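# Move tube rack from fume hood to bench, close sash

## Task

Take the tube rack out of the fume hood and set it on the bench so that nothing of it overhangs the bench's front or side edges; it must end standing upright with each tube seated all the way down in a hole, and the fume hood sash must be fully closed. The task fails if the rack or any tube touches the floor, or if the robot falls over or finishes leaning. Anything that stays in place only because the robot holds it does not count. At the end, release everything and move the robot away.

## Robot and tools

Robot: a Hello Robot Stretch 4, one arm only. It has an omni-wheel base, a lift that rides up a mast, an arm that telescopes forward, a three-joint wrist (yaw, pitch, roll) and a two-finger gripper. It stands about 1.6 m tall; the base rim lies within 0.23 m of the base origin. Cameras are head_camera, head_left_camera, head_right_camera (both fisheye) and wrist_camera.

Frames: the base frame sits on the floor below the base centre, x forward, y left, z up. hand_pose is reported in it, for a point between the open fingertips; with all wrist joints at 0 its axes line up with the base frame, and the printed position may be somewhat off. The odometry frame is the base frame as it was when the scene began; base_odometry counts wheel rotation only, so slipping looks like motion. Heading runs -3.142 to 3.142, positive to the left.

execute_actions: argument actions is a list holding one action (or empty, which just reports state and images). argument cameras picks which images come back (a list of names, ["all"] or null for all, [] for none). An action may contain base, joints or both, plus optional pace and contact_limits; or it may contain only end_of_arm. Motions in one action start together and may finish at different times.
- base: exactly one relative command, measured from where the base last reported itself. translate_m is a straight drive in metres, positive forward, -2 to 2. strafe_m is a sideways move in metres, positive left, -2 to 2. rotate_rad is an in-place turn in radians, positive counter-clockwise seen from above, -3.2 to 3.2.
- joints: absolute targets keyed by name, not offsets. lift_m 0 to 1.2 m; arm_m 0 to 0.55 m extension; wrist_yaw_rad -1.134 to 4.276 (0 points forward, positive turns left, 3.14 is folded back, past 3.4 the arm may obstruct); wrist_pitch_rad -1.117 to 4.259 (0 level, 1.57 pointing down); wrist_roll_rad -1.117 to 4.259 (0 keeps fingers level, positive turns clockwise viewed from behind the gripper); gripper_m -0.038 to 0.141, the fingertip gap in metres, with negatives meaning the fingers press together. Completion tolerances are ±0.004 for lift, arm and gripper, ±0.02 for yaw and roll, ±0.05 for pitch. A joint target outside its range gets clipped and the result notes it; any other bad value or unknown key rejects the whole call with no motion.
- pace: "slow", "default", "fast" or "max" (default if omitted). Base speed tops out at 0.1, 0.3, 0.4, 0.6 m/s and turning at 1, 2, 3, 4 rad/s respectively; with lift_m above 0.2 these shrink, reaching 0.3 m/s and 1 rad/s at lift_m 1.2.
- contact_limits: only key arm_m, 0 (gentlest) to 0.75 (firmest), default 0.5; exceeding it stops the arm with contact_stop.
- end_of_arm: "enable_torque" restores any wrist or gripper motor that shut itself off.
Any single action runs at most 15 s. A joint or base you omit may keep driving toward an earlier target without the status showing it.

wait: seconds from 0 to 10; sends nothing new and returns the same report as an empty execute_actions.
zoom_image: camera plus region [x0, y0, x1, y1] in pixels of that camera's most recent full image, origin at top left, at most 504 by 504.
finished_scene: pass scene (integer); it ends the scene for good and reports success. Only call it once the goal holds on its own. Sending a reply with no tool call also ends things.

Reading results: base_status and joint_status describe how each motion ended. done means reached (for the base, wheels turned the commanded amount even if slipping). off_target: stopped short, may still push. contact_stop_at_<key>: something blocked it; lift, arm or wheels then go slack (a slack lift can sag under load, a slack base can drift). limit_stop_at_<name>: a built-in limit halted it; limit_stop_at_tilt means a lean over 6 degrees, after which lift, arm and wheels ignore commands until upright; limit_stop_at_own_body means the joint was about to hit the robot, and you may move it away only. torque_fault: a wrist or gripper motor overloaded and went limp until enable_torque. After any stop, the old target is dropped. If a call reports a stop, the remaining calls in that reply are skipped. on_its_own lists things not commanded this call; "held at" gives the held target, not actual position. lidar_m: 12 distances in metres, 30-degree sectors, first straight ahead then counter-clockwise (4th left, 7th rear, 10th right); "-" is nothing seen or closer than 0.25 m; it sees from about 0.15 m height upward, misses glass, clear plastic and thin legs. wrist_depth_mm: 7x7 grid of median depths, 100 to 2000 mm, read from top left. turned_by_wheels vs turned_by_imu differing by over ~0.1 rad suggests a collision or slip. base_tilt in degrees, forward and right positive, with a fixed bias up to ~1.5. motor_effort: percent of max, peak in brackets, positive toward higher joint values; wheel_0, wheel_1, wheel_2 positive turns the base right.

Gripping: command a gap smaller than the object; a tighter value squeezes harder and pulls the object inward. A firm grip shows as a change in gripper_m effort; the position reading alone proves nothing. Raise the lift if fingertips snag on a surface.

Avoid: driving or turning with over 1 kg held and arm_m above 0.2, especially fast; sustained hard pushes or pulls with the gripper high; pressing the gripper into things by moving base or arm (causes torque_fault); lifting more than about 2 kg with a level gripper; wrist pitch below -0.2 combined with roll below -0.4 or above 4. Don't drop, slam or knock things over. A good opening move is lift_m 0.4 with wrist_yaw_rad 0. Loose objects may occasionally get nudged, and the world keeps running between calls while the robot holds its last command.

Each tool is called after "Request:" as name(argument=value, ...), one argument or row to a line, values as JSON.

## Session

Request:
execute_actions(
  actions=[],
)

Scene clock: 0.00 s.
base_odometry: x=+0.000 y=+0.000 heading=+0.000 (m, m, rad; odometry frame)
turned_by_wheels: +0.000 (rad since the last result)
turned_by_imu: +0.000 (rad since the last result)
base_tilt: forward=-0.3 right=-0.4 (deg)
lidar_m: 2.66 1.71 1.66 1.20 1.12 1.13 1.50 1.75 1.83 1.88 1.76 1.81
base_status: not commanded
joint_positions: lift_m=+0.181 arm_m=+0.000 wrist_yaw_rad=+3.160 wrist_pitch_rad=+0.011 wrist_roll_rad=+0.010 gripper_m=+0.057
joint_status: not commanded
motor_effort: lift_m=+18 arm_m=-1 wrist_yaw_rad=-1 wrist_pitch_rad=-5 wrist_roll_rad=+1 gripper_m=-3 wheel_0=+0 wheel_1=+0 wheel_2=+0 (%)
hand_pose: x=-0.1194 y=+0.0821 z=+0.3561 quat_wxyz=(-0.009, -0.006, +0.005, +1.000) (m; base frame)
wrist_depth_mm: - 135 1983 - 1464 1160 976 / - 116 151 - 1430 1160 976 / - 120 156 1921 1430 1160 960 / 134 135 255 1921 1430 1160 960 / 1499 1708 1983 1863 1397 1138 960 / 1042 1205 194 1308 1118 1138 946 / 788 788 854 124 842 946 904
pictures: head_camera, head_left_camera, head_right_camera, wrist_camera
Images, in order (width x height): head_camera 420x560, head_left_camera 420x672, head_right_camera 420x672, wrist_camera 616x392.

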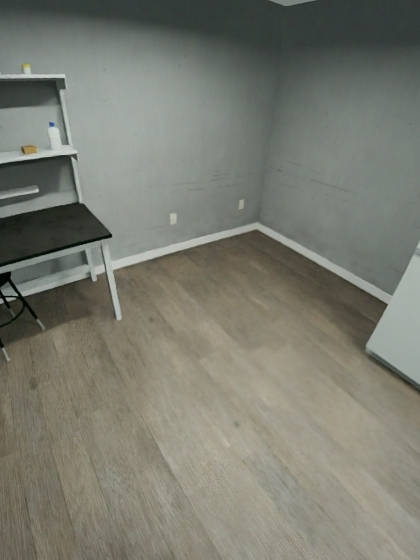

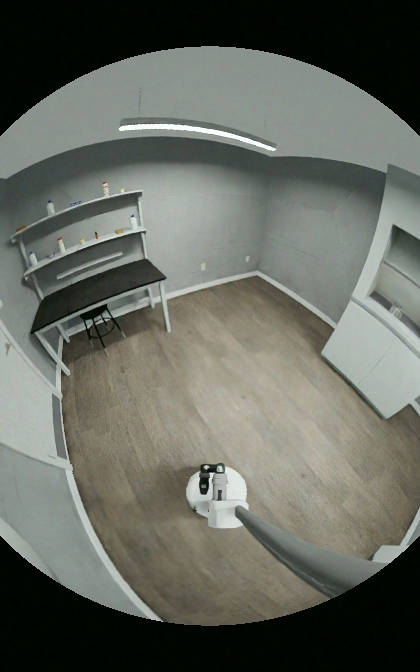

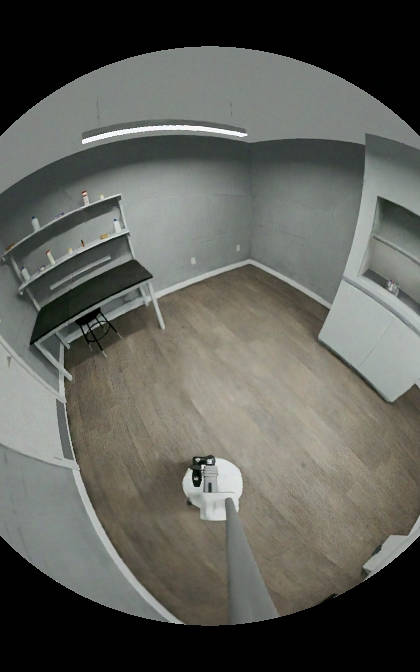

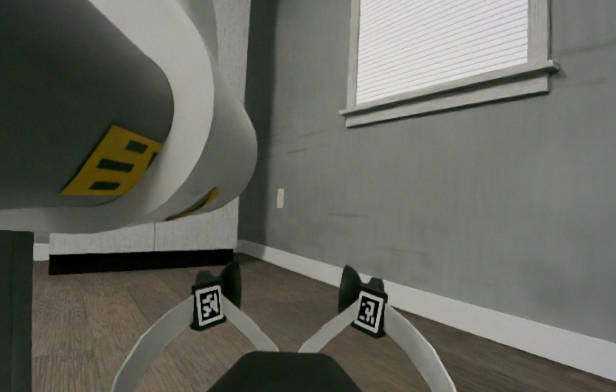

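Request:
execute_actions(
  actions=[
    {"base":{"rotate_rad":-1.0},"joints":{"lift_m":0.5,"wrist_yaw_rad":0}},
  ],
)

Scene clock: 2.63 s.
base_odometry: x=+0.000 y=+0.000 heading=-0.999 (m, m, rad; odometry frame)
turned_by_wheels: -0.999 (rad since the last result)
turned_by_imu: -1.016 (rad since the last result)
base_tilt: forward=-0.4 right=-0.4 (deg)
lidar_m: 1.77 2.69 2.59 1.71 1.59 1.18 1.11 1.13 1.57 1.75 1.88 1.83
base_status: done
joint_positions: lift_m=+0.500 arm_m=+0.000 wrist_yaw_rad=+0.001 wrist_pitch_rad=+0.011 wrist_roll_rad=+0.010 gripper_m=+0.057
joint_status: all done
motor_effort: lift_m=+20(20) arm_m=-1(1) wrist_yaw_rad=-2(8) wrist_pitch_rad=-6(6) wrist_roll_rad=+0(1) gripper_m=-3(2) wheel_0=+3(5) wheel_1=+4(9) wheel_2=+5(9) (%)
hand_pose: x=+0.4592 y=-0.0872 z=+0.6749 quat_wxyz=(+1.000, +0.005, +0.005, +0.000) (m; base frame)
wrist_depth_mm: - - 1808 - 1863 - - / - - - - 1661 - - / - - 1499 1537 1576 - - / - - 1499 1537 1576 - - / - - 1499 1499 1576 - - / - 1921 194 1537 1576 - - / 1397 1366 1499 124 1464 1618 1661
pictures: head_camera, head_left_camera, head_right_camera, wrist_camera
Images, in order (width x height): head_camera 420x560, head_left_camera 420x672, head_right_camera 420x672, wrist_camera 616x392.

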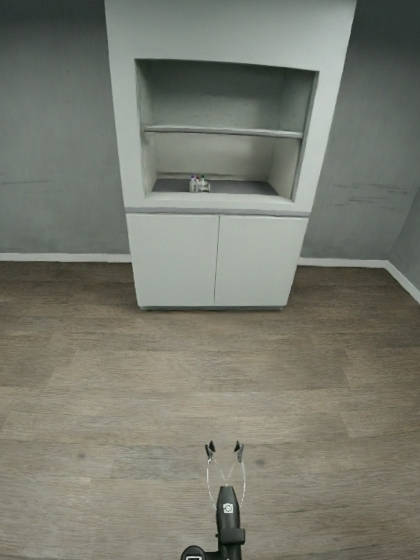

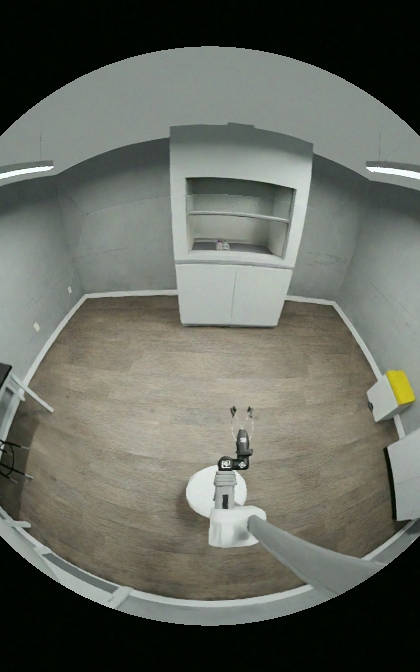

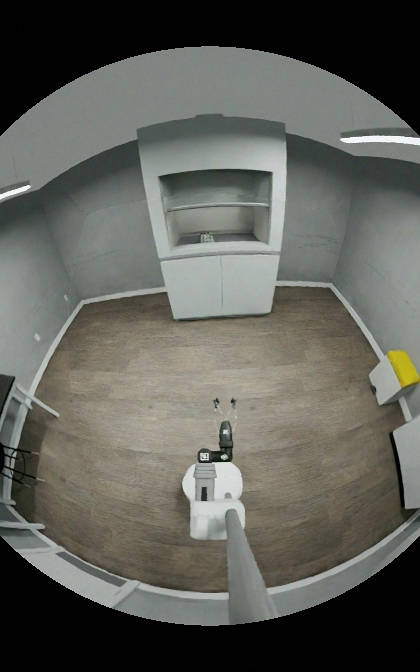

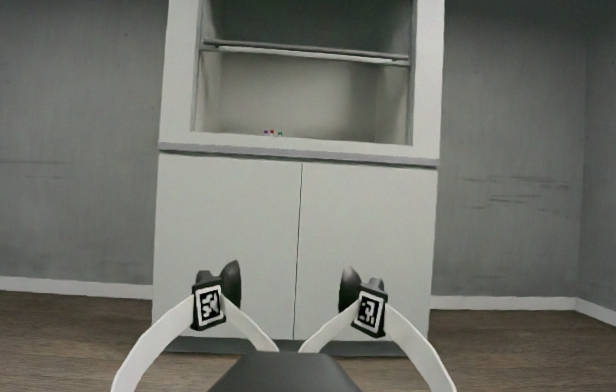

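Request:
execute_actions(
  actions=[
    {"base":{"translate_m":0.85},"joints":{"lift_m":0.9,"gripper_m":0.12,"wrist_pitch_rad":0.3},"pace":"fast"},
  ],
)

Scene clock: 6.43 s.
base_odometry: x=+0.460 y=-0.715 heading=-0.999 (m, m, rad; odometry frame)
turned_by_wheels: +0.000 (rad since the last result)
turned_by_imu: +0.003 (rad since the last result)
base_tilt: forward=-0.3 right=-0.4 (deg)
lidar_m: 0.91 0.94 2.48 1.80 1.82 2.05 1.97 2.02 1.94 1.79 2.27 0.97
base_status: done
joint_positions: lift_m=+0.900 arm_m=+0.000 wrist_yaw_rad=+0.000 wrist_pitch_rad=+0.302 wrist_roll_rad=+0.010 gripper_m=+0.120
joint_status: all done
motor_effort: lift_m=+19(26) arm_m=-1(1) wrist_yaw_rad=-1(2) wrist_pitch_rad=-6(3) wrist_roll_rad=+0(1) gripper_m=-1(5) wheel_0=+1(10) wheel_1=+1(8) wheel_2=+0(17) (%)
hand_pose: x=+0.4461 y=-0.0874 z=+0.9923 quat_wxyz=(+0.989, +0.005, +0.150, -0.001) (m; base frame)
wrist_depth_mm: 615 917 1182 1205 1229 960 699 / 627 931 1229 1229 1281 991 691 / 654 788 976 976 1281 904 723 / 691 699 699 723 715 741 750 / 715 723 732 750 759 778 798 / 759 750 759 778 205 820 1756 / 798 798 798 126 854 854 1537
pictures: head_camera, head_left_camera, head_right_camera, wrist_camera
Images, in order (width x height): head_camera 420x560, head_left_camera 420x672, head_right_camera 420x672, wrist_camera 616x392.

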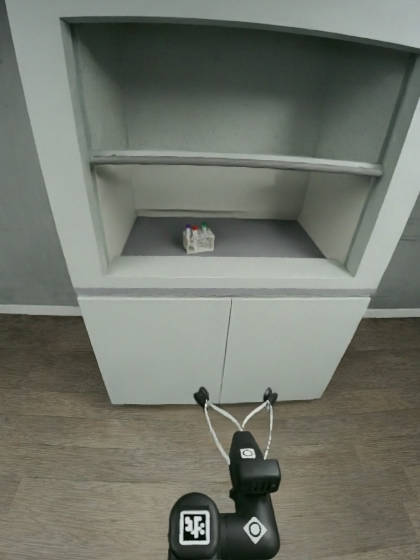

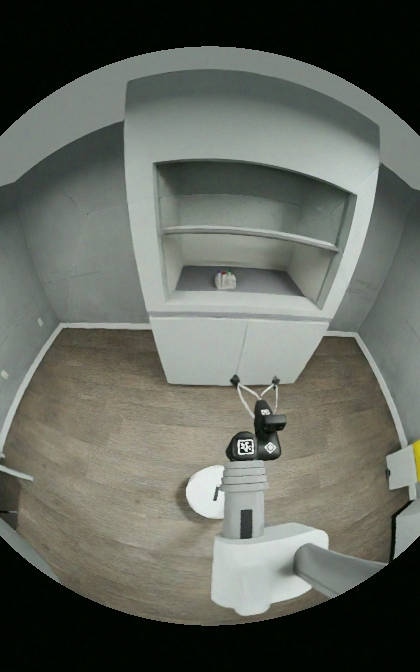

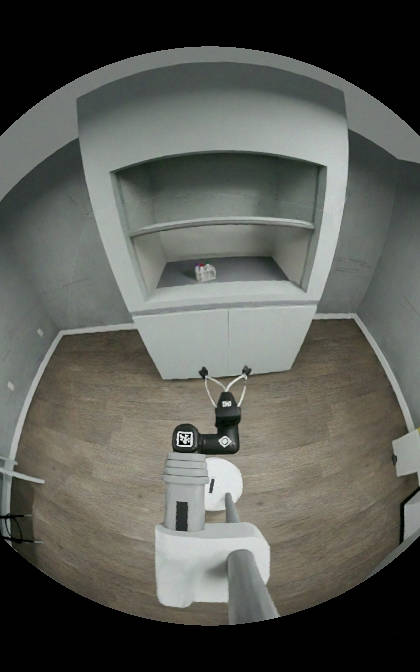

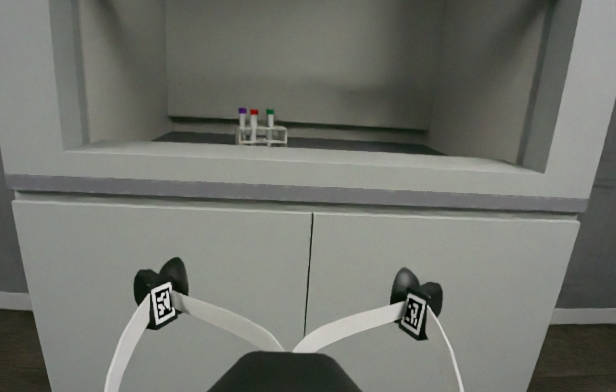

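Request:
execute_actions(
  actions=[
    {"base":{"strafe_m":0.125},"joints":{"lift_m":1.05,"wrist_pitch_rad":0.45}},
  ],
)

Request:
execute_actions(
  actions=[
    {"base":{"translate_m":0.35}},
  ],
)

Scene clock: 8.43 s.
base_odometry: x=+0.565 y=-0.647 heading=-0.999 (m, m, rad; odometry frame)
turned_by_wheels: +0.000 (rad since the last result)
turned_by_imu: +0.001 (rad since the last result)
base_tilt: forward=-0.3 right=-0.4 (deg)
lidar_m: 0.90 0.94 2.46 1.68 1.67 2.05 1.97 2.02 2.05 1.94 2.40 0.93
base_status: done
joint_positions: lift_m=+1.050 arm_m=+0.000 wrist_yaw_rad=+0.000 wrist_pitch_rad=+0.452 wrist_roll_rad=+0.010 gripper_m=+0.120
joint_status: all done
motor_effort: lift_m=+20(21) arm_m=-1(1) wrist_yaw_rad=-1(1) wrist_pitch_rad=-4(2) wrist_roll_rad=+0(1) gripper_m=+1(1) wheel_0=-1(9) wheel_1=+2(11) wheel_2=+0(1) (%)
hand_pose: x=+0.4302 y=-0.0874 z=+1.1021 quat_wxyz=(+0.975, +0.005, +0.224, -0.001) (m; base frame)
wrist_depth_mm: 603 668 1182 1182 1205 1160 842 / 1366 676 1229 1255 1281 1182 831 / 1464 691 1042 1008 1160 1098 854 / 1618 732 741 750 768 788 798 / 1708 768 798 809 820 831 842 / 1576 831 842 866 205 917 946 / 1336 931 931 126 976 976 1464
pictures: head_camera, head_left_camera, head_right_camera, wrist_camera
Images, in order (width x height): head_camera 420x560, head_left_camera 420x672, head_right_camera 420x672, wrist_camera 616x392.

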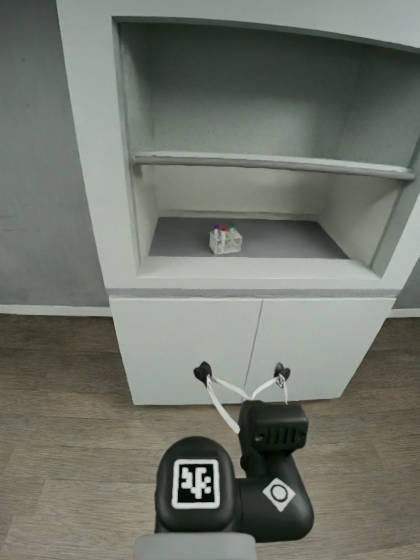

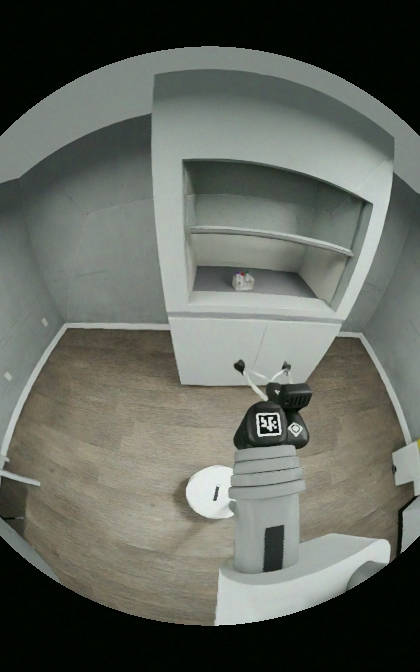

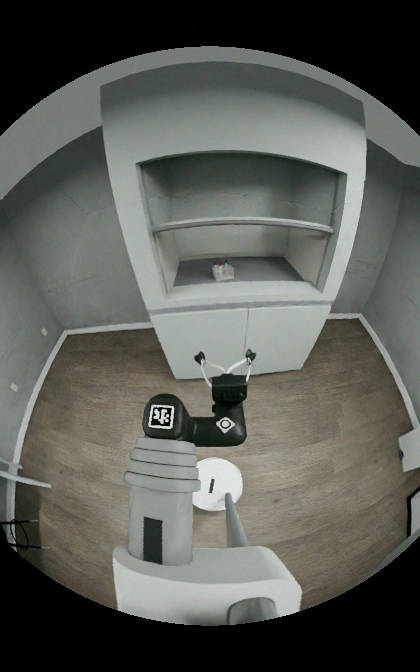

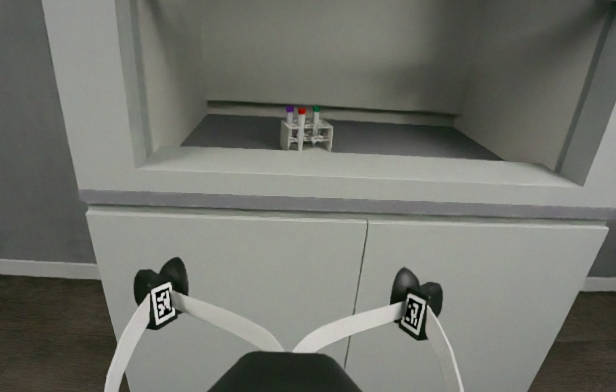

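Scene clock: 11.07 s.
base_odometry: x=+0.755 y=-0.941 heading=-0.999 (m, m, rad; odometry frame)
turned_by_wheels: +0.000 (rad since the last result)
turned_by_imu: +0.002 (rad since the last result)
base_tilt: forward=-0.4 right=-0.4 (deg)
lidar_m: 0.55 0.57 1.98 2.40 1.79 2.27 2.33 2.40 2.00 1.98 0.83 0.59
base_status: done
joint_positions: lift_m=+1.050 arm_m=+0.000 wrist_yaw_rad=+0.000 wrist_pitch_rad=+0.452 wrist_roll_rad=+0.010 gripper_m=+0.120
joint_status: not commanded
motor_effort: lift_m=+20(20) arm_m=-1(1) wrist_yaw_rad=-1(1) wrist_pitch_rad=-2(3) wrist_roll_rad=+0(1) gripper_m=+1(0) wheel_0=+2(5) wheel_1=+2(8) wheel_2=-1(18) (%)
hand_pose: x=+0.4302 y=-0.0874 z=+1.1021 quat_wxyz=(+0.975, +0.005, +0.224, -0.001) (m; base frame)
wrist_depth_mm: 439 661 866 878 878 904 831 / 442 676 931 931 946 960 831 / 445 691 960 976 991 1025 831 / 459 654 723 683 778 820 788 / 424 462 473 488 500 508 525 / 410 402 413 427 204 449 455 / 449 455 462 126 484 496 500
pictures: head_camera, head_left_camera, head_right_camera, wrist_camera
Images, in order (width x height): head_camera 420x560, head_left_camera 420x672, head_right_camera 420x672, wrist_camera 616x392.

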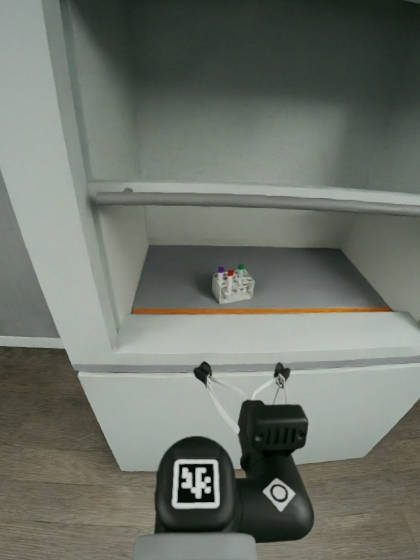

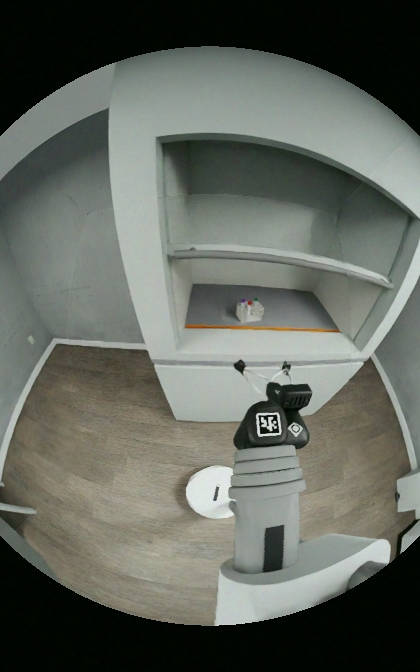

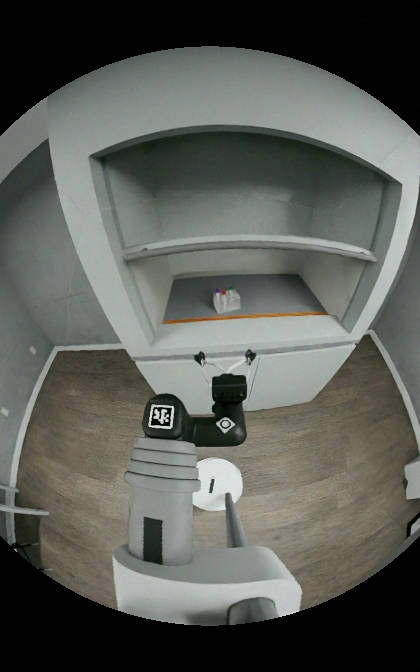

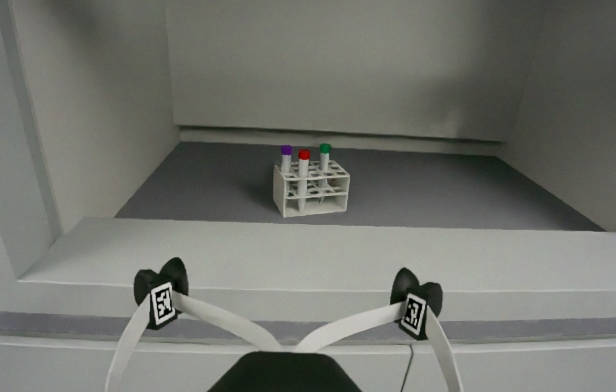

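Request:
zoom_image(
  camera="wrist_camera",
  region=[250, 130, 370, 230],
)

Request:
zoom_image(
  camera="head_camera",
  region=[190, 250, 280, 320],
)

Region (250, 130, 370, 230) of wrist_camera's 616x392 image, scaled by 4.200.

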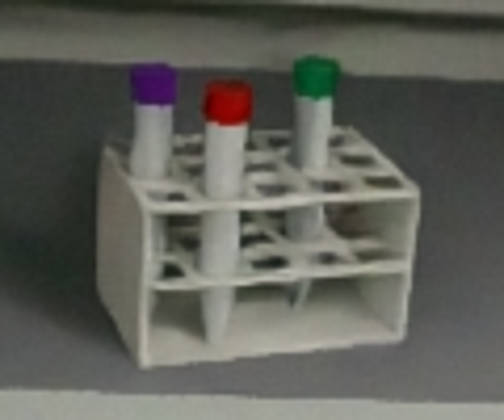

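Region (190, 250, 280, 320) of head_camera's 420x560 image, scaled by 5.600, with more detail than that image has.

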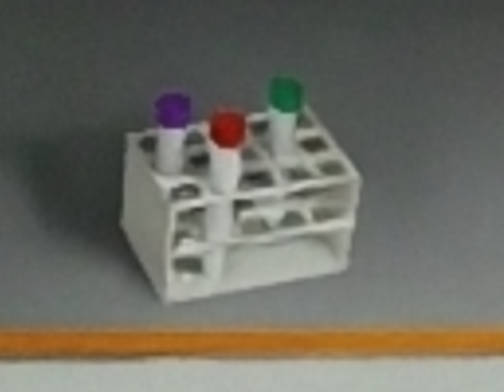

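Request:
execute_actions(
  actions=[
    {"base":{"rotate_rad":0.3}},
  ],
  cameras=[],
)

Request:
execute_actions(
  actions=[
    {"base":{"strafe_m":-0.248},"joints":{"arm_m":0.12}},
  ],
  cameras=["head_camera","wrist_camera"],
)

Scene clock: 14.03 s.
base_odometry: x=+0.755 y=-0.941 heading=-0.700 (m, m, rad; odometry frame)
turned_by_wheels: +0.299 (rad since the last result)
turned_by_imu: +0.306 (rad since the last result)
base_tilt: forward=-0.2 right=-0.2 (deg)
lidar_m: 0.55 1.69 2.39 1.79 1.90 2.32 2.33 2.22 1.99 2.33 0.65 0.55
base_status: done
joint_positions: lift_m=+1.050 arm_m=+0.000 wrist_yaw_rad=+0.000 wrist_pitch_rad=+0.452 wrist_roll_rad=+0.010 gripper_m=+0.120
joint_status: not commanded
motor_effort: lift_m=+20(20) arm_m=-1(1) wrist_yaw_rad=-1(2) wrist_pitch_rad=-4(4) wrist_roll_rad=+1(1) gripper_m=-2(0) wheel_0=-3(6) wheel_1=-4(6) wheel_2=-4(10) (%)
hand_pose: x=+0.4302 y=-0.0874 z=+1.1021 quat_wxyz=(+0.975, +0.005, +0.224, -0.001) (m; base frame)
wrist_depth_mm: 353 332 430 798 842 798 759 / 1366 353 455 878 891 842 798 / 1499 379 484 946 960 891 842 / 1661 410 512 750 732 699 831 / 1756 442 459 484 504 603 615 / 1618 480 427 418 205 404 407 / 1366 530 488 126 413 377 362
pictures: none
No camera images: the call's "cameras" was empty. Leave "cameras" out to get every camera's image.

Scene clock: 16.17 s.
base_odometry: x=+0.595 y=-1.131 heading=-0.699 (m, m, rad; odometry frame)
turned_by_wheels: +0.000 (rad since the last result)
turned_by_imu: +0.001 (rad since the last result)
base_tilt: forward=-0.4 right=-0.5 (deg)
lidar_m: 0.48 0.60 2.62 2.04 2.19 2.40 2.39 2.05 1.77 2.09 0.57 0.48
base_status: done
joint_positions: lift_m=+1.050 arm_m=+0.119 wrist_yaw_rad=+0.000 wrist_pitch_rad=+0.452 wrist_roll_rad=+0.010 gripper_m=+0.120
joint_status: all done
motor_effort: lift_m=+19(20) arm_m=+5(5) wrist_yaw_rad=-1(1) wrist_pitch_rad=-3(5) wrist_roll_rad=+0(1) gripper_m=+1(0) wheel_0=+1(10) wheel_1=+0(10) wheel_2=+0(3) (%)
hand_pose: x=+0.5495 y=-0.0874 z=+1.1021 quat_wxyz=(+0.975, +0.005, +0.224, -0.001) (m; base frame)
wrist_depth_mm: 433 559 750 723 683 647 615 / 442 585 788 768 723 683 647 / 452 603 842 820 768 715 683 / 466 621 723 691 778 768 741 / 436 539 549 525 564 603 615 / 359 342 359 455 204 477 480 / 306 307 317 126 330 334 402
pictures: head_camera, wrist_camera
Images, in order (width x height): head_camera 420x560, wrist_camera 616x392.

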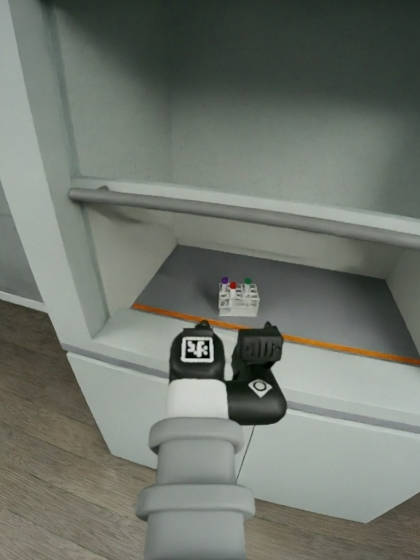

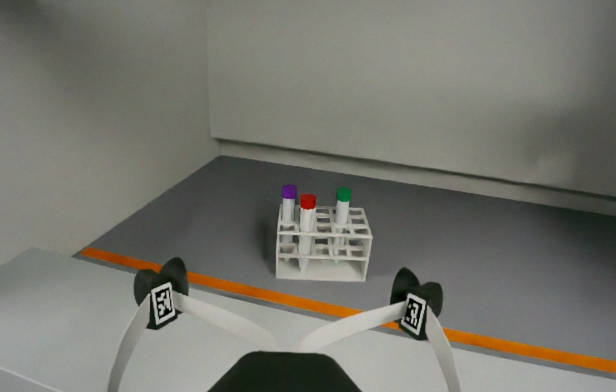

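Request:
execute_actions(
  actions=[
    {"base":{"strafe_m":-0.03},"joints":{"lift_m":0.97,"gripper_m":0.141,"arm_m":0.2}},
  ],
  cameras=["head_camera","wrist_camera"],
)

Scene clock: 17.97 s.
base_odometry: x=+0.576 y=-1.154 heading=-0.699 (m, m, rad; odometry frame)
turned_by_wheels: +0.000 (rad since the last result)
turned_by_imu: +0.001 (rad since the last result)
base_tilt: forward=-0.3 right=-0.4 (deg)
lidar_m: 0.48 0.56 2.67 2.06 2.23 2.39 2.41 1.89 1.75 2.06 0.54 0.48
base_status: done
joint_positions: lift_m=+0.970 arm_m=+0.199 wrist_yaw_rad=+0.000 wrist_pitch_rad=+0.452 wrist_roll_rad=+0.010 gripper_m=+0.141
joint_status: all done
motor_effort: lift_m=+16(16) arm_m=+5(6) wrist_yaw_rad=+0(0) wrist_pitch_rad=-4(3) wrist_roll_rad=+1(1) gripper_m=-1(1) wheel_0=+0(10) wheel_1=+1(9) wheel_2=+0(3) (%)
hand_pose: x=+0.6295 y=-0.0874 z=+1.0224 quat_wxyz=(+0.975, +0.005, +0.224, -0.001) (m; base frame)
wrist_depth_mm: 442 574 683 647 609 580 549 / 449 591 723 683 647 609 574 / 459 615 759 732 723 647 615 / 459 521 539 394 585 621 627 / 394 407 418 404 439 452 466 / 256 208 263 345 216 345 362 / 218 220 226 123 234 236 303
pictures: head_camera, wrist_camera
Images, in order (width x height): head_camera 420x560, wrist_camera 616x392.

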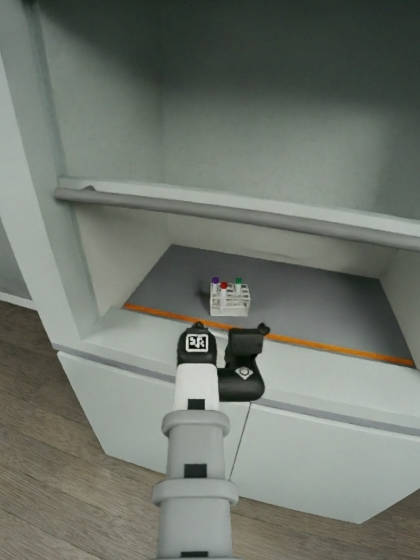

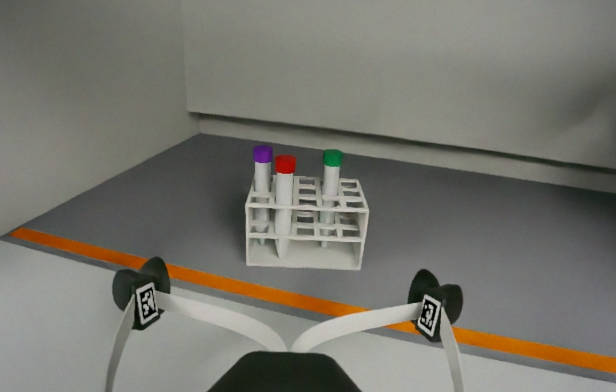

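Request:
execute_actions(
  actions=[
    {"base":{"strafe_m":-0.01},"joints":{"lift_m":0.95,"arm_m":0.3},"pace":"slow"},
  ],
  cameras=["head_camera","wrist_camera"],
)

Scene clock: 20.97 s.
base_odometry: x=+0.569 y=-1.161 heading=-0.699 (m, m, rad; odometry frame)
turned_by_wheels: +0.000 (rad since the last result)
turned_by_imu: +0.001 (rad since the last result)
base_tilt: forward=-0.3 right=-0.5 (deg)
lidar_m: 0.48 0.57 2.67 2.06 2.25 2.41 2.42 1.86 1.73 2.05 0.57 0.49
base_status: done
joint_positions: lift_m=+0.950 arm_m=+0.299 wrist_yaw_rad=+0.000 wrist_pitch_rad=+0.452 wrist_roll_rad=+0.010 gripper_m=+0.141
joint_status: all done
motor_effort: lift_m=+16(18) arm_m=+5(4) wrist_yaw_rad=-1(0) wrist_pitch_rad=-4(5) wrist_roll_rad=+0(0) gripper_m=+1(0) wheel_0=+4(5) wheel_1=-3(5) wheel_2=+0(1) (%)
hand_pose: x=+0.7295 y=-0.0874 z=+1.0024 quat_wxyz=(+0.975, +0.005, +0.224, -0.001) (m; base frame)
wrist_depth_mm: 418 544 585 549 525 496 473 / 430 569 621 585 554 517 496 / 442 591 683 654 597 554 525 / 442 488 445 459 539 559 580 / 359 375 315 309 387 418 424 / 293 208 294 303 216 317 332 / 247 254 258 123 268 272 283
pictures: head_camera, wrist_camera
Images, in order (width x height): head_camera 420x560, wrist_camera 616x392.

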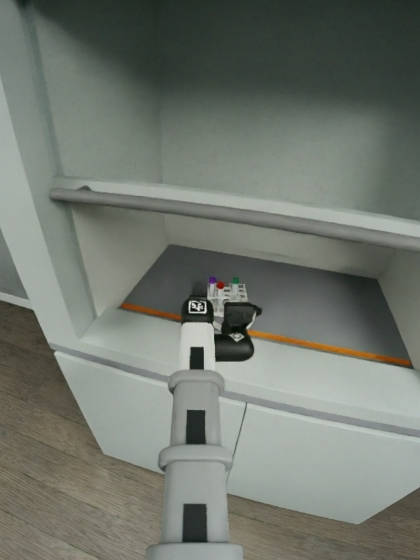

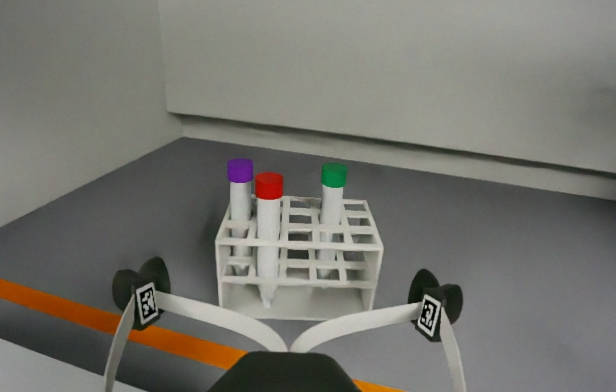

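Request:
execute_actions(
  actions=[
    {"joints":{"lift_m":0.93,"arm_m":0.37},"pace":"slow"},
  ],
  cameras=["head_camera","wrist_camera"],
)

Scene clock: 23.33 s.
base_odometry: x=+0.569 y=-1.161 heading=-0.699 (m, m, rad; odometry frame)
turned_by_wheels: +0.000 (rad since the last result)
turned_by_imu: +0.001 (rad since the last result)
base_tilt: forward=-0.4 right=-0.3 (deg)
lidar_m: 0.48 0.58 2.68 2.11 2.24 2.40 2.41 1.87 1.75 2.06 0.57 0.47
base_status: not commanded
joint_positions: lift_m=+0.930 arm_m=+0.369 wrist_yaw_rad=+0.000 wrist_pitch_rad=+0.452 wrist_roll_rad=+0.010 gripper_m=+0.141
joint_status: all done
motor_effort: lift_m=+16(17) arm_m=+5(3) wrist_yaw_rad=+0(1) wrist_pitch_rad=-5(4) wrist_roll_rad=+0(0) gripper_m=-1(0) wheel_0=+4(4) wheel_1=-3(3) wheel_2=+0(0) (%)
hand_pose: x=+0.7995 y=-0.0874 z=+0.9824 quat_wxyz=(+0.975, +0.005, +0.224, -0.001) (m; base frame)
wrist_depth_mm: 402 521 521 488 462 439 421 / 410 544 549 517 492 462 439 / 421 549 621 591 525 492 466 / 404 445 220 442 492 512 521 / 329 340 224 228 268 377 387 / 267 208 213 217 202 287 301 / 226 231 233 123 239 246 257
pictures: head_camera, wrist_camera
Images, in order (width x height): head_camera 420x560, wrist_camera 616x392.

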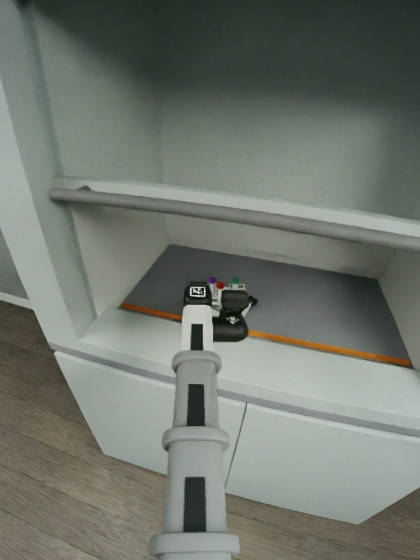

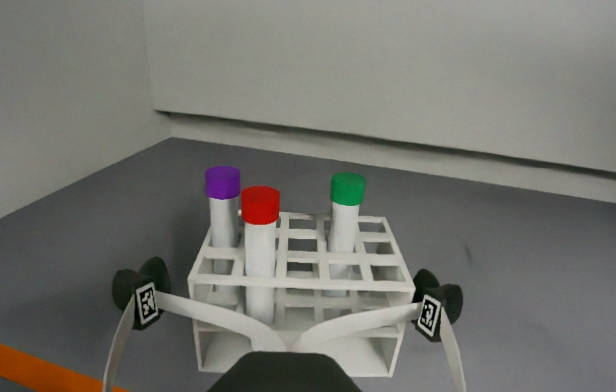

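Request:
execute_actions(
  actions=[
    {"base":{"strafe_m":-0.007},"joints":{"arm_m":0.41},"pace":"slow"},
  ],
  cameras=["wrist_camera"],
)

Request:
execute_actions(
  actions=[
    {"joints":{"lift_m":0.9},"pace":"slow"},
  ],
  cameras=["head_camera","wrist_camera"],
)

Scene clock: 25.33 s.
base_odometry: x=+0.565 y=-1.167 heading=-0.699 (m, m, rad; odometry frame)
turned_by_wheels: +0.000 (rad since the last result)
turned_by_imu: +0.001 (rad since the last result)
base_tilt: forward=-0.3 right=-0.4 (deg)
lidar_m: 0.47 0.56 2.68 2.08 2.23 2.41 2.41 1.88 1.74 2.04 0.54 0.48
base_status: done
joint_positions: lift_m=+0.930 arm_m=+0.409 wrist_yaw_rad=+0.000 wrist_pitch_rad=+0.452 wrist_roll_rad=+0.010 gripper_m=+0.141
joint_status: all done
motor_effort: lift_m=+15(16) arm_m=+5(4) wrist_yaw_rad=+0(1) wrist_pitch_rad=-4(3) wrist_roll_rad=+0(0) gripper_m=+0(2) wheel_0=+3(12) wheel_1=-2(5) wheel_2=+0(1) (%)
hand_pose: x=+0.8395 y=-0.0874 z=+0.9824 quat_wxyz=(+0.975, +0.005, +0.224, -0.001) (m; base frame)
wrist_depth_mm: 397 496 480 452 430 407 387 / 407 521 508 480 452 427 407 / 415 539 585 554 480 455 433 / 402 442 206 445 496 508 488 / 329 338 208 221 351 379 387 / 267 208 193 227 198 287 303 / 228 231 215 123 236 246 257
pictures: wrist_camera
Images, in order (width x height): wrist_camera 616x392.

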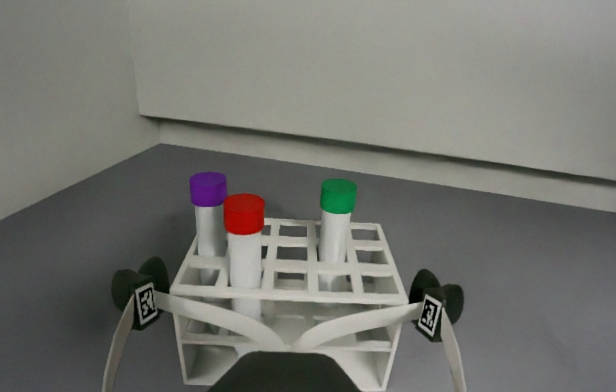

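Scene clock: 26.40 s.
base_odometry: x=+0.565 y=-1.167 heading=-0.699 (m, m, rad; odometry frame)
turned_by_wheels: +0.000 (rad since the last result)
turned_by_imu: +0.000 (rad since the last result)
base_tilt: forward=-0.3 right=-0.4 (deg)
lidar_m: 0.48 0.59 2.68 2.08 2.25 2.42 2.42 1.85 1.74 2.06 0.54 0.48
base_status: not commanded
joint_positions: lift_m=+0.900 arm_m=+0.409 wrist_yaw_rad=+0.000 wrist_pitch_rad=+0.452 wrist_roll_rad=+0.010 gripper_m=+0.141
joint_status: all done
motor_effort: lift_m=+15(18) arm_m=+5(5) wrist_yaw_rad=+0(0) wrist_pitch_rad=-4(7) wrist_roll_rad=+1(1) gripper_m=+1(0) wheel_0=+3(3) wheel_1=-3(3) wheel_2=+0(0) (%)
hand_pose: x=+0.8395 y=-0.0874 z=+0.9524 quat_wxyz=(+0.975, +0.005, +0.224, -0.001) (m; base frame)
wrist_depth_mm: 399 500 477 452 427 407 389 / 404 521 508 480 452 430 410 / 415 508 193 539 521 492 433 / 364 377 196 227 424 439 455 / 282 287 191 216 220 324 330 / 229 200 195 223 195 246 259 / 193 198 201 124 208 211 216
pictures: head_camera, wrist_camera
Images, in order (width x height): head_camera 420x560, wrist_camera 616x392.

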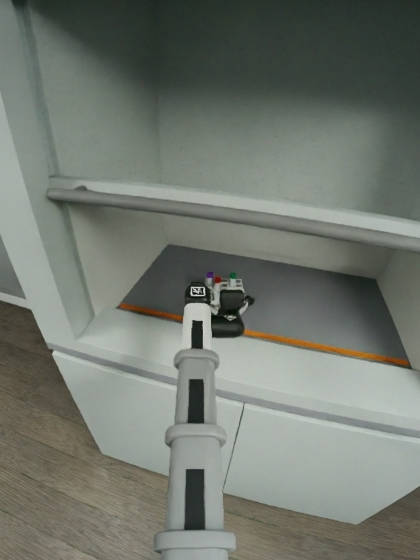

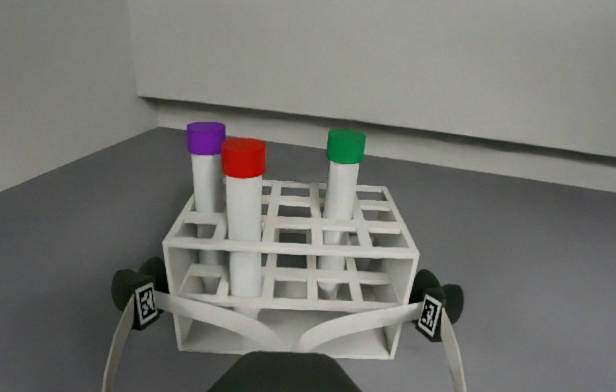

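Request:
execute_actions(
  actions=[
    {"joints":{"arm_m":0.435},"pace":"slow"},
  ],
  cameras=["head_camera","wrist_camera"],
)

Scene clock: 29.00 s.
base_odometry: x=+0.565 y=-1.167 heading=-0.699 (m, m, rad; odometry frame)
turned_by_wheels: +0.000 (rad since the last result)
turned_by_imu: +0.001 (rad since the last result)
base_tilt: forward=-0.4 right=-0.4 (deg)
lidar_m: 0.47 0.57 2.68 2.09 2.22 2.41 2.42 1.85 1.74 2.05 0.56 0.47
base_status: not commanded
joint_positions: lift_m=+0.900 arm_m=+0.434 wrist_yaw_rad=+0.000 wrist_pitch_rad=+0.452 wrist_roll_rad=+0.010 gripper_m=+0.141
joint_status: all done
motor_effort: lift_m=+15(15) arm_m=+5(7) wrist_yaw_rad=+0(1) wrist_pitch_rad=-4(3) wrist_roll_rad=+1(0) gripper_m=-1(1) wheel_0=+3(3) wheel_1=-3(3) wheel_2=+0(0) (%)
hand_pose: x=+0.8645 y=-0.0874 z=+0.9524 quat_wxyz=(+0.975, +0.005, +0.224, -0.001) (m; base frame)
wrist_depth_mm: 392 477 459 427 407 387 368 / 402 500 484 455 430 407 389 / 410 500 191 521 496 436 413 / 366 377 196 226 418 436 455 / 281 286 190 216 220 322 329 / 228 200 195 223 195 245 258 / 193 197 202 123 208 211 216
pictures: head_camera, wrist_camera
Images, in order (width x height): head_camera 420x560, wrist_camera 616x392.

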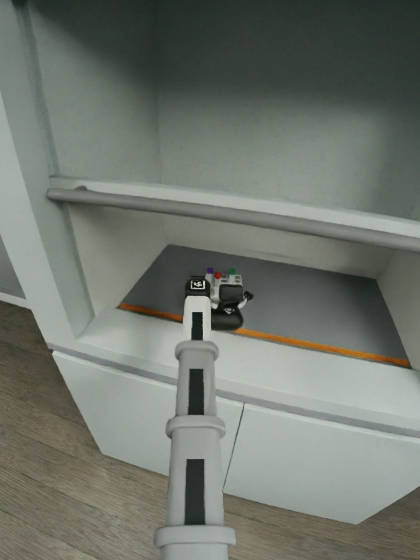

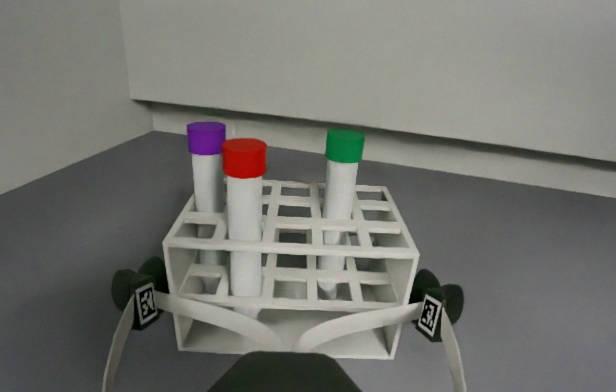

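Request:
execute_actions(
  actions=[
    {"joints":{"arm_m":0.0,"lift_m":0.96}},
  ],
  cameras=[],
)

Request:
execute_actions(
  actions=[
    {"base":{"rotate_rad":-0.3},"joints":{"wrist_yaw_rad":1.65}},
  ],
  cameras=[],
)

Request:
execute_actions(
  actions=[
    {"base":{"strafe_m":-0.23}},
  ],
)

Scene clock: 33.57 s.
base_odometry: x=+0.565 y=-1.167 heading=-0.699 (m, m, rad; odometry frame)
turned_by_wheels: +0.000 (rad since the last result)
turned_by_imu: +0.002 (rad since the last result)
base_tilt: forward=-0.3 right=-0.5 (deg)
lidar_m: 0.47 0.57 2.69 2.10 2.25 2.42 2.40 1.86 1.72 2.05 0.56 0.47
base_status: not commanded
joint_positions: lift_m=+0.960 arm_m=+0.001 wrist_yaw_rad=+0.000 wrist_pitch_rad=+0.452 wrist_roll_rad=+0.010 gripper_m=+0.141
joint_status: all done
motor_effort: lift_m=+20(24) arm_m=-5(6) wrist_yaw_rad=+0(1) wrist_pitch_rad=-5(4) wrist_roll_rad=+2(0) gripper_m=+1(1) wheel_0=+2(3) wheel_1=-3(3) wheel_2=+0(0) (%)
hand_pose: x=+0.4313 y=-0.0874 z=+1.0120 quat_wxyz=(+0.975, +0.005, +0.224, -0.001) (m; base frame)
wrist_depth_mm: 508 654 842 809 768 732 691 / 521 676 904 866 809 768 732 / 517 668 759 661 854 820 788 / 392 404 421 549 569 591 615 / 364 334 322 329 336 345 355 / 410 208 324 301 216 274 278 / 452 402 362 123 307 279 268
pictures: none
No camera images: the call's "cameras" was empty. Leave "cameras" out to get every camera's image.

Scene clock: 35.10 s.
base_odometry: x=+0.565 y=-1.167 heading=-0.999 (m, m, rad; odometry frame)
turned_by_wheels: -0.299 (rad since the last result)
turned_by_imu: -0.304 (rad since the last result)
base_tilt: forward=-0.3 right=-0.5 (deg)
lidar_m: 0.48 0.50 0.68 2.68 2.09 2.52 2.42 2.26 1.72 1.98 0.71 0.49
base_status: done
joint_positions: lift_m=+0.960 arm_m=+0.001 wrist_yaw_rad=+1.649 wrist_pitch_rad=+0.452 wrist_roll_rad=+0.010 gripper_m=+0.141
joint_status: all done
motor_effort: lift_m=+20(20) arm_m=-5(5) wrist_yaw_rad=+1(6) wrist_pitch_rad=-4(4) wrist_roll_rad=+0(0) gripper_m=-1(0) wheel_0=+1(9) wheel_1=+2(7) wheel_2=+5(9) (%)
hand_pose: x=+0.2386 y=+0.2655 z=+1.0120 quat_wxyz=(+0.662, -0.161, +0.156, +0.715) (m; base frame)
wrist_depth_mm: - - - - - - 366 / - - - - - - 387 / - - - - - 500 413 / - - - - - 488 439 / 1808 1863 1983 - - 484 368 / 1464 208 1537 1618 216 433 336 / 1281 1281 1336 123 1336 421 340
pictures: none
No camera images: the call's "cameras" was empty. Leave "cameras" out to get every camera's image.

Scene clock: 37.17 s.
base_odometry: x=+0.372 y=-1.291 heading=-0.998 (m, m, rad; odometry frame)
turned_by_wheels: +0.000 (rad since the last result)
turned_by_imu: +0.001 (rad since the last result)
base_tilt: forward=-0.3 right=-0.5 (deg)
lidar_m: 0.49 0.48 0.70 2.91 2.33 2.54 2.40 1.96 1.53 1.81 1.90 0.51
base_status: done
joint_positions: lift_m=+0.960 arm_m=+0.001 wrist_yaw_rad=+1.650 wrist_pitch_rad=+0.452 wrist_roll_rad=+0.010 gripper_m=+0.141
joint_status: not commanded
motor_effort: lift_m=+20(20) arm_m=-5(5) wrist_yaw_rad=+0(1) wrist_pitch_rad=-6(4) wrist_roll_rad=+1(0) gripper_m=+0(0) wheel_0=+2(10) wheel_1=-1(10) wheel_2=+0(7) (%)
hand_pose: x=+0.2385 y=+0.2656 z=+1.0120 quat_wxyz=(+0.662, -0.161, +0.156, +0.715) (m; base frame)
wrist_depth_mm: - - - - - 580 564 / - - - - - 615 597 / - - - - - 640 640 / - - - - - 544 488 / 1863 1863 1921 - 1808 496 373 / 1499 206 1499 1576 216 445 343 / 1281 1308 1336 123 891 433 345
pictures: head_camera, head_left_camera, head_right_camera, wrist_camera
Images, in order (width x height): head_camera 420x560, head_left_camera 420x672, head_right_camera 420x672, wrist_camera 616x392.

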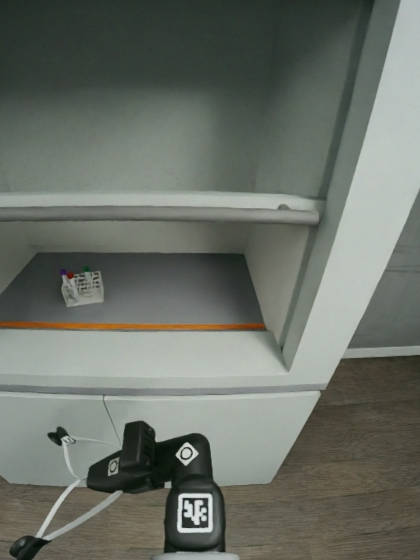

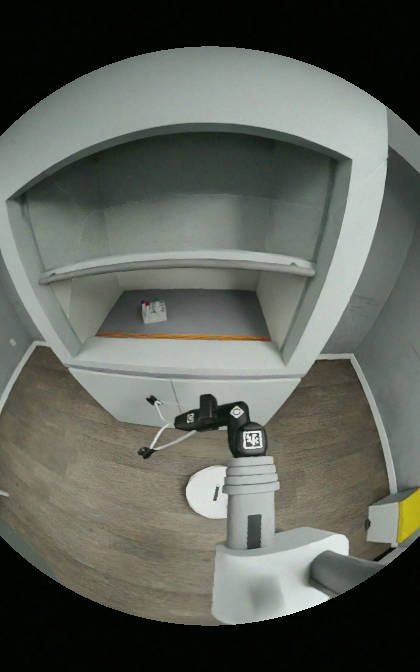

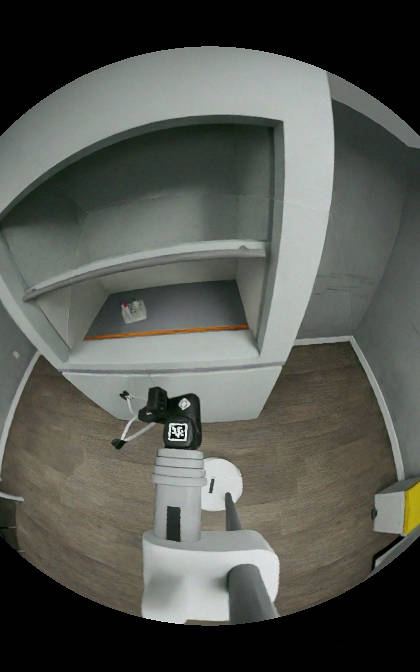

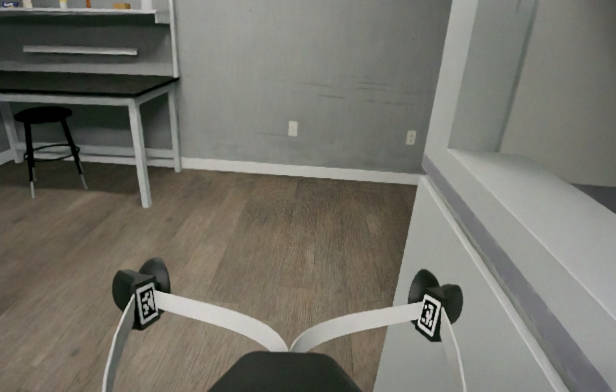

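Request:
execute_actions(
  actions=[
    {"base":{"translate_m":0.17},"joints":{"arm_m":0.497}},
  ],
)

Scene clock: 40.07 s.
base_odometry: x=+0.464 y=-1.434 heading=-0.998 (m, m, rad; odometry frame)
turned_by_wheels: +0.000 (rad since the last result)
turned_by_imu: +0.002 (rad since the last result)
base_tilt: forward=-0.3 right=-0.4 (deg)
lidar_m: 0.32 0.33 0.47 2.92 2.36 2.70 2.57 1.99 1.59 1.81 0.46 0.33
base_status: done
joint_positions: lift_m=+0.960 arm_m=+0.496 wrist_yaw_rad=+1.650 wrist_pitch_rad=+0.452 wrist_roll_rad=+0.010 gripper_m=+0.141
joint_status: all done
motor_effort: lift_m=+20(20) arm_m=+5(7) wrist_yaw_rad=-1(0) wrist_pitch_rad=-6(5) wrist_roll_rad=+0(1) gripper_m=+0(1) wheel_0=+2(7) wheel_1=+3(6) wheel_2=-2(12) (%)
hand_pose: x=+0.7336 y=+0.2656 z=+1.0120 quat_wxyz=(+0.662, -0.161, +0.156, +0.715) (m; base frame)
wrist_depth_mm: - 603 591 585 585 492 342 / - 634 627 621 621 488 338 / - 621 661 668 661 477 336 / 399 484 397 512 559 517 329 / 349 392 312 324 418 433 355 / 307 207 307 327 216 329 345 / 260 264 271 123 277 282 293
pictures: head_camera, head_left_camera, head_right_camera, wrist_camera
Images, in order (width x height): head_camera 420x560, head_left_camera 420x672, head_right_camera 420x672, wrist_camera 616x392.

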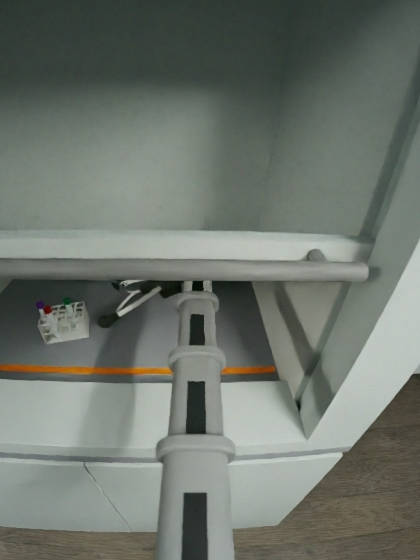

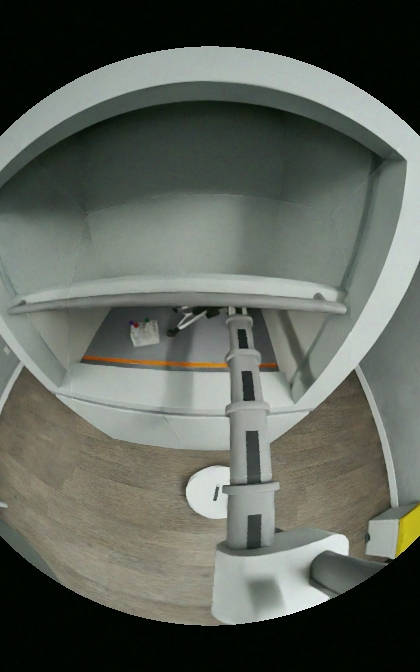

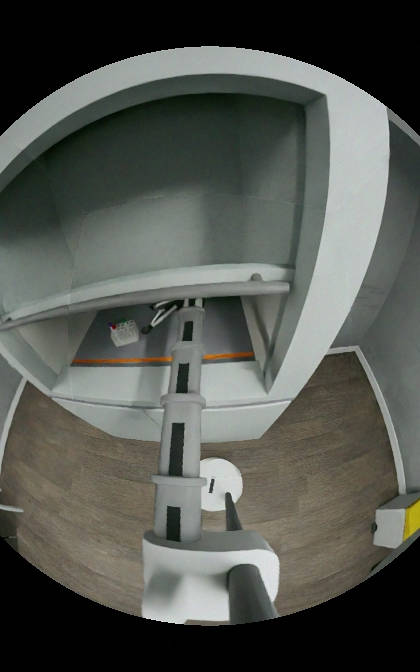

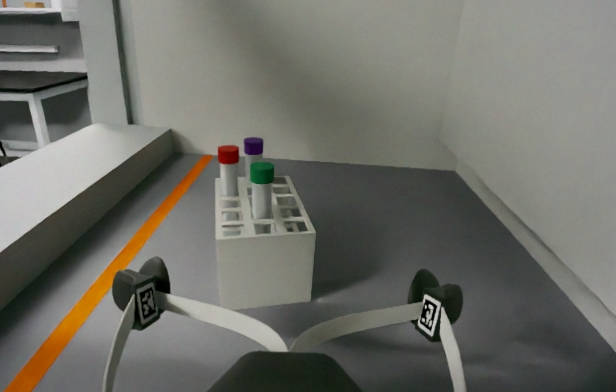

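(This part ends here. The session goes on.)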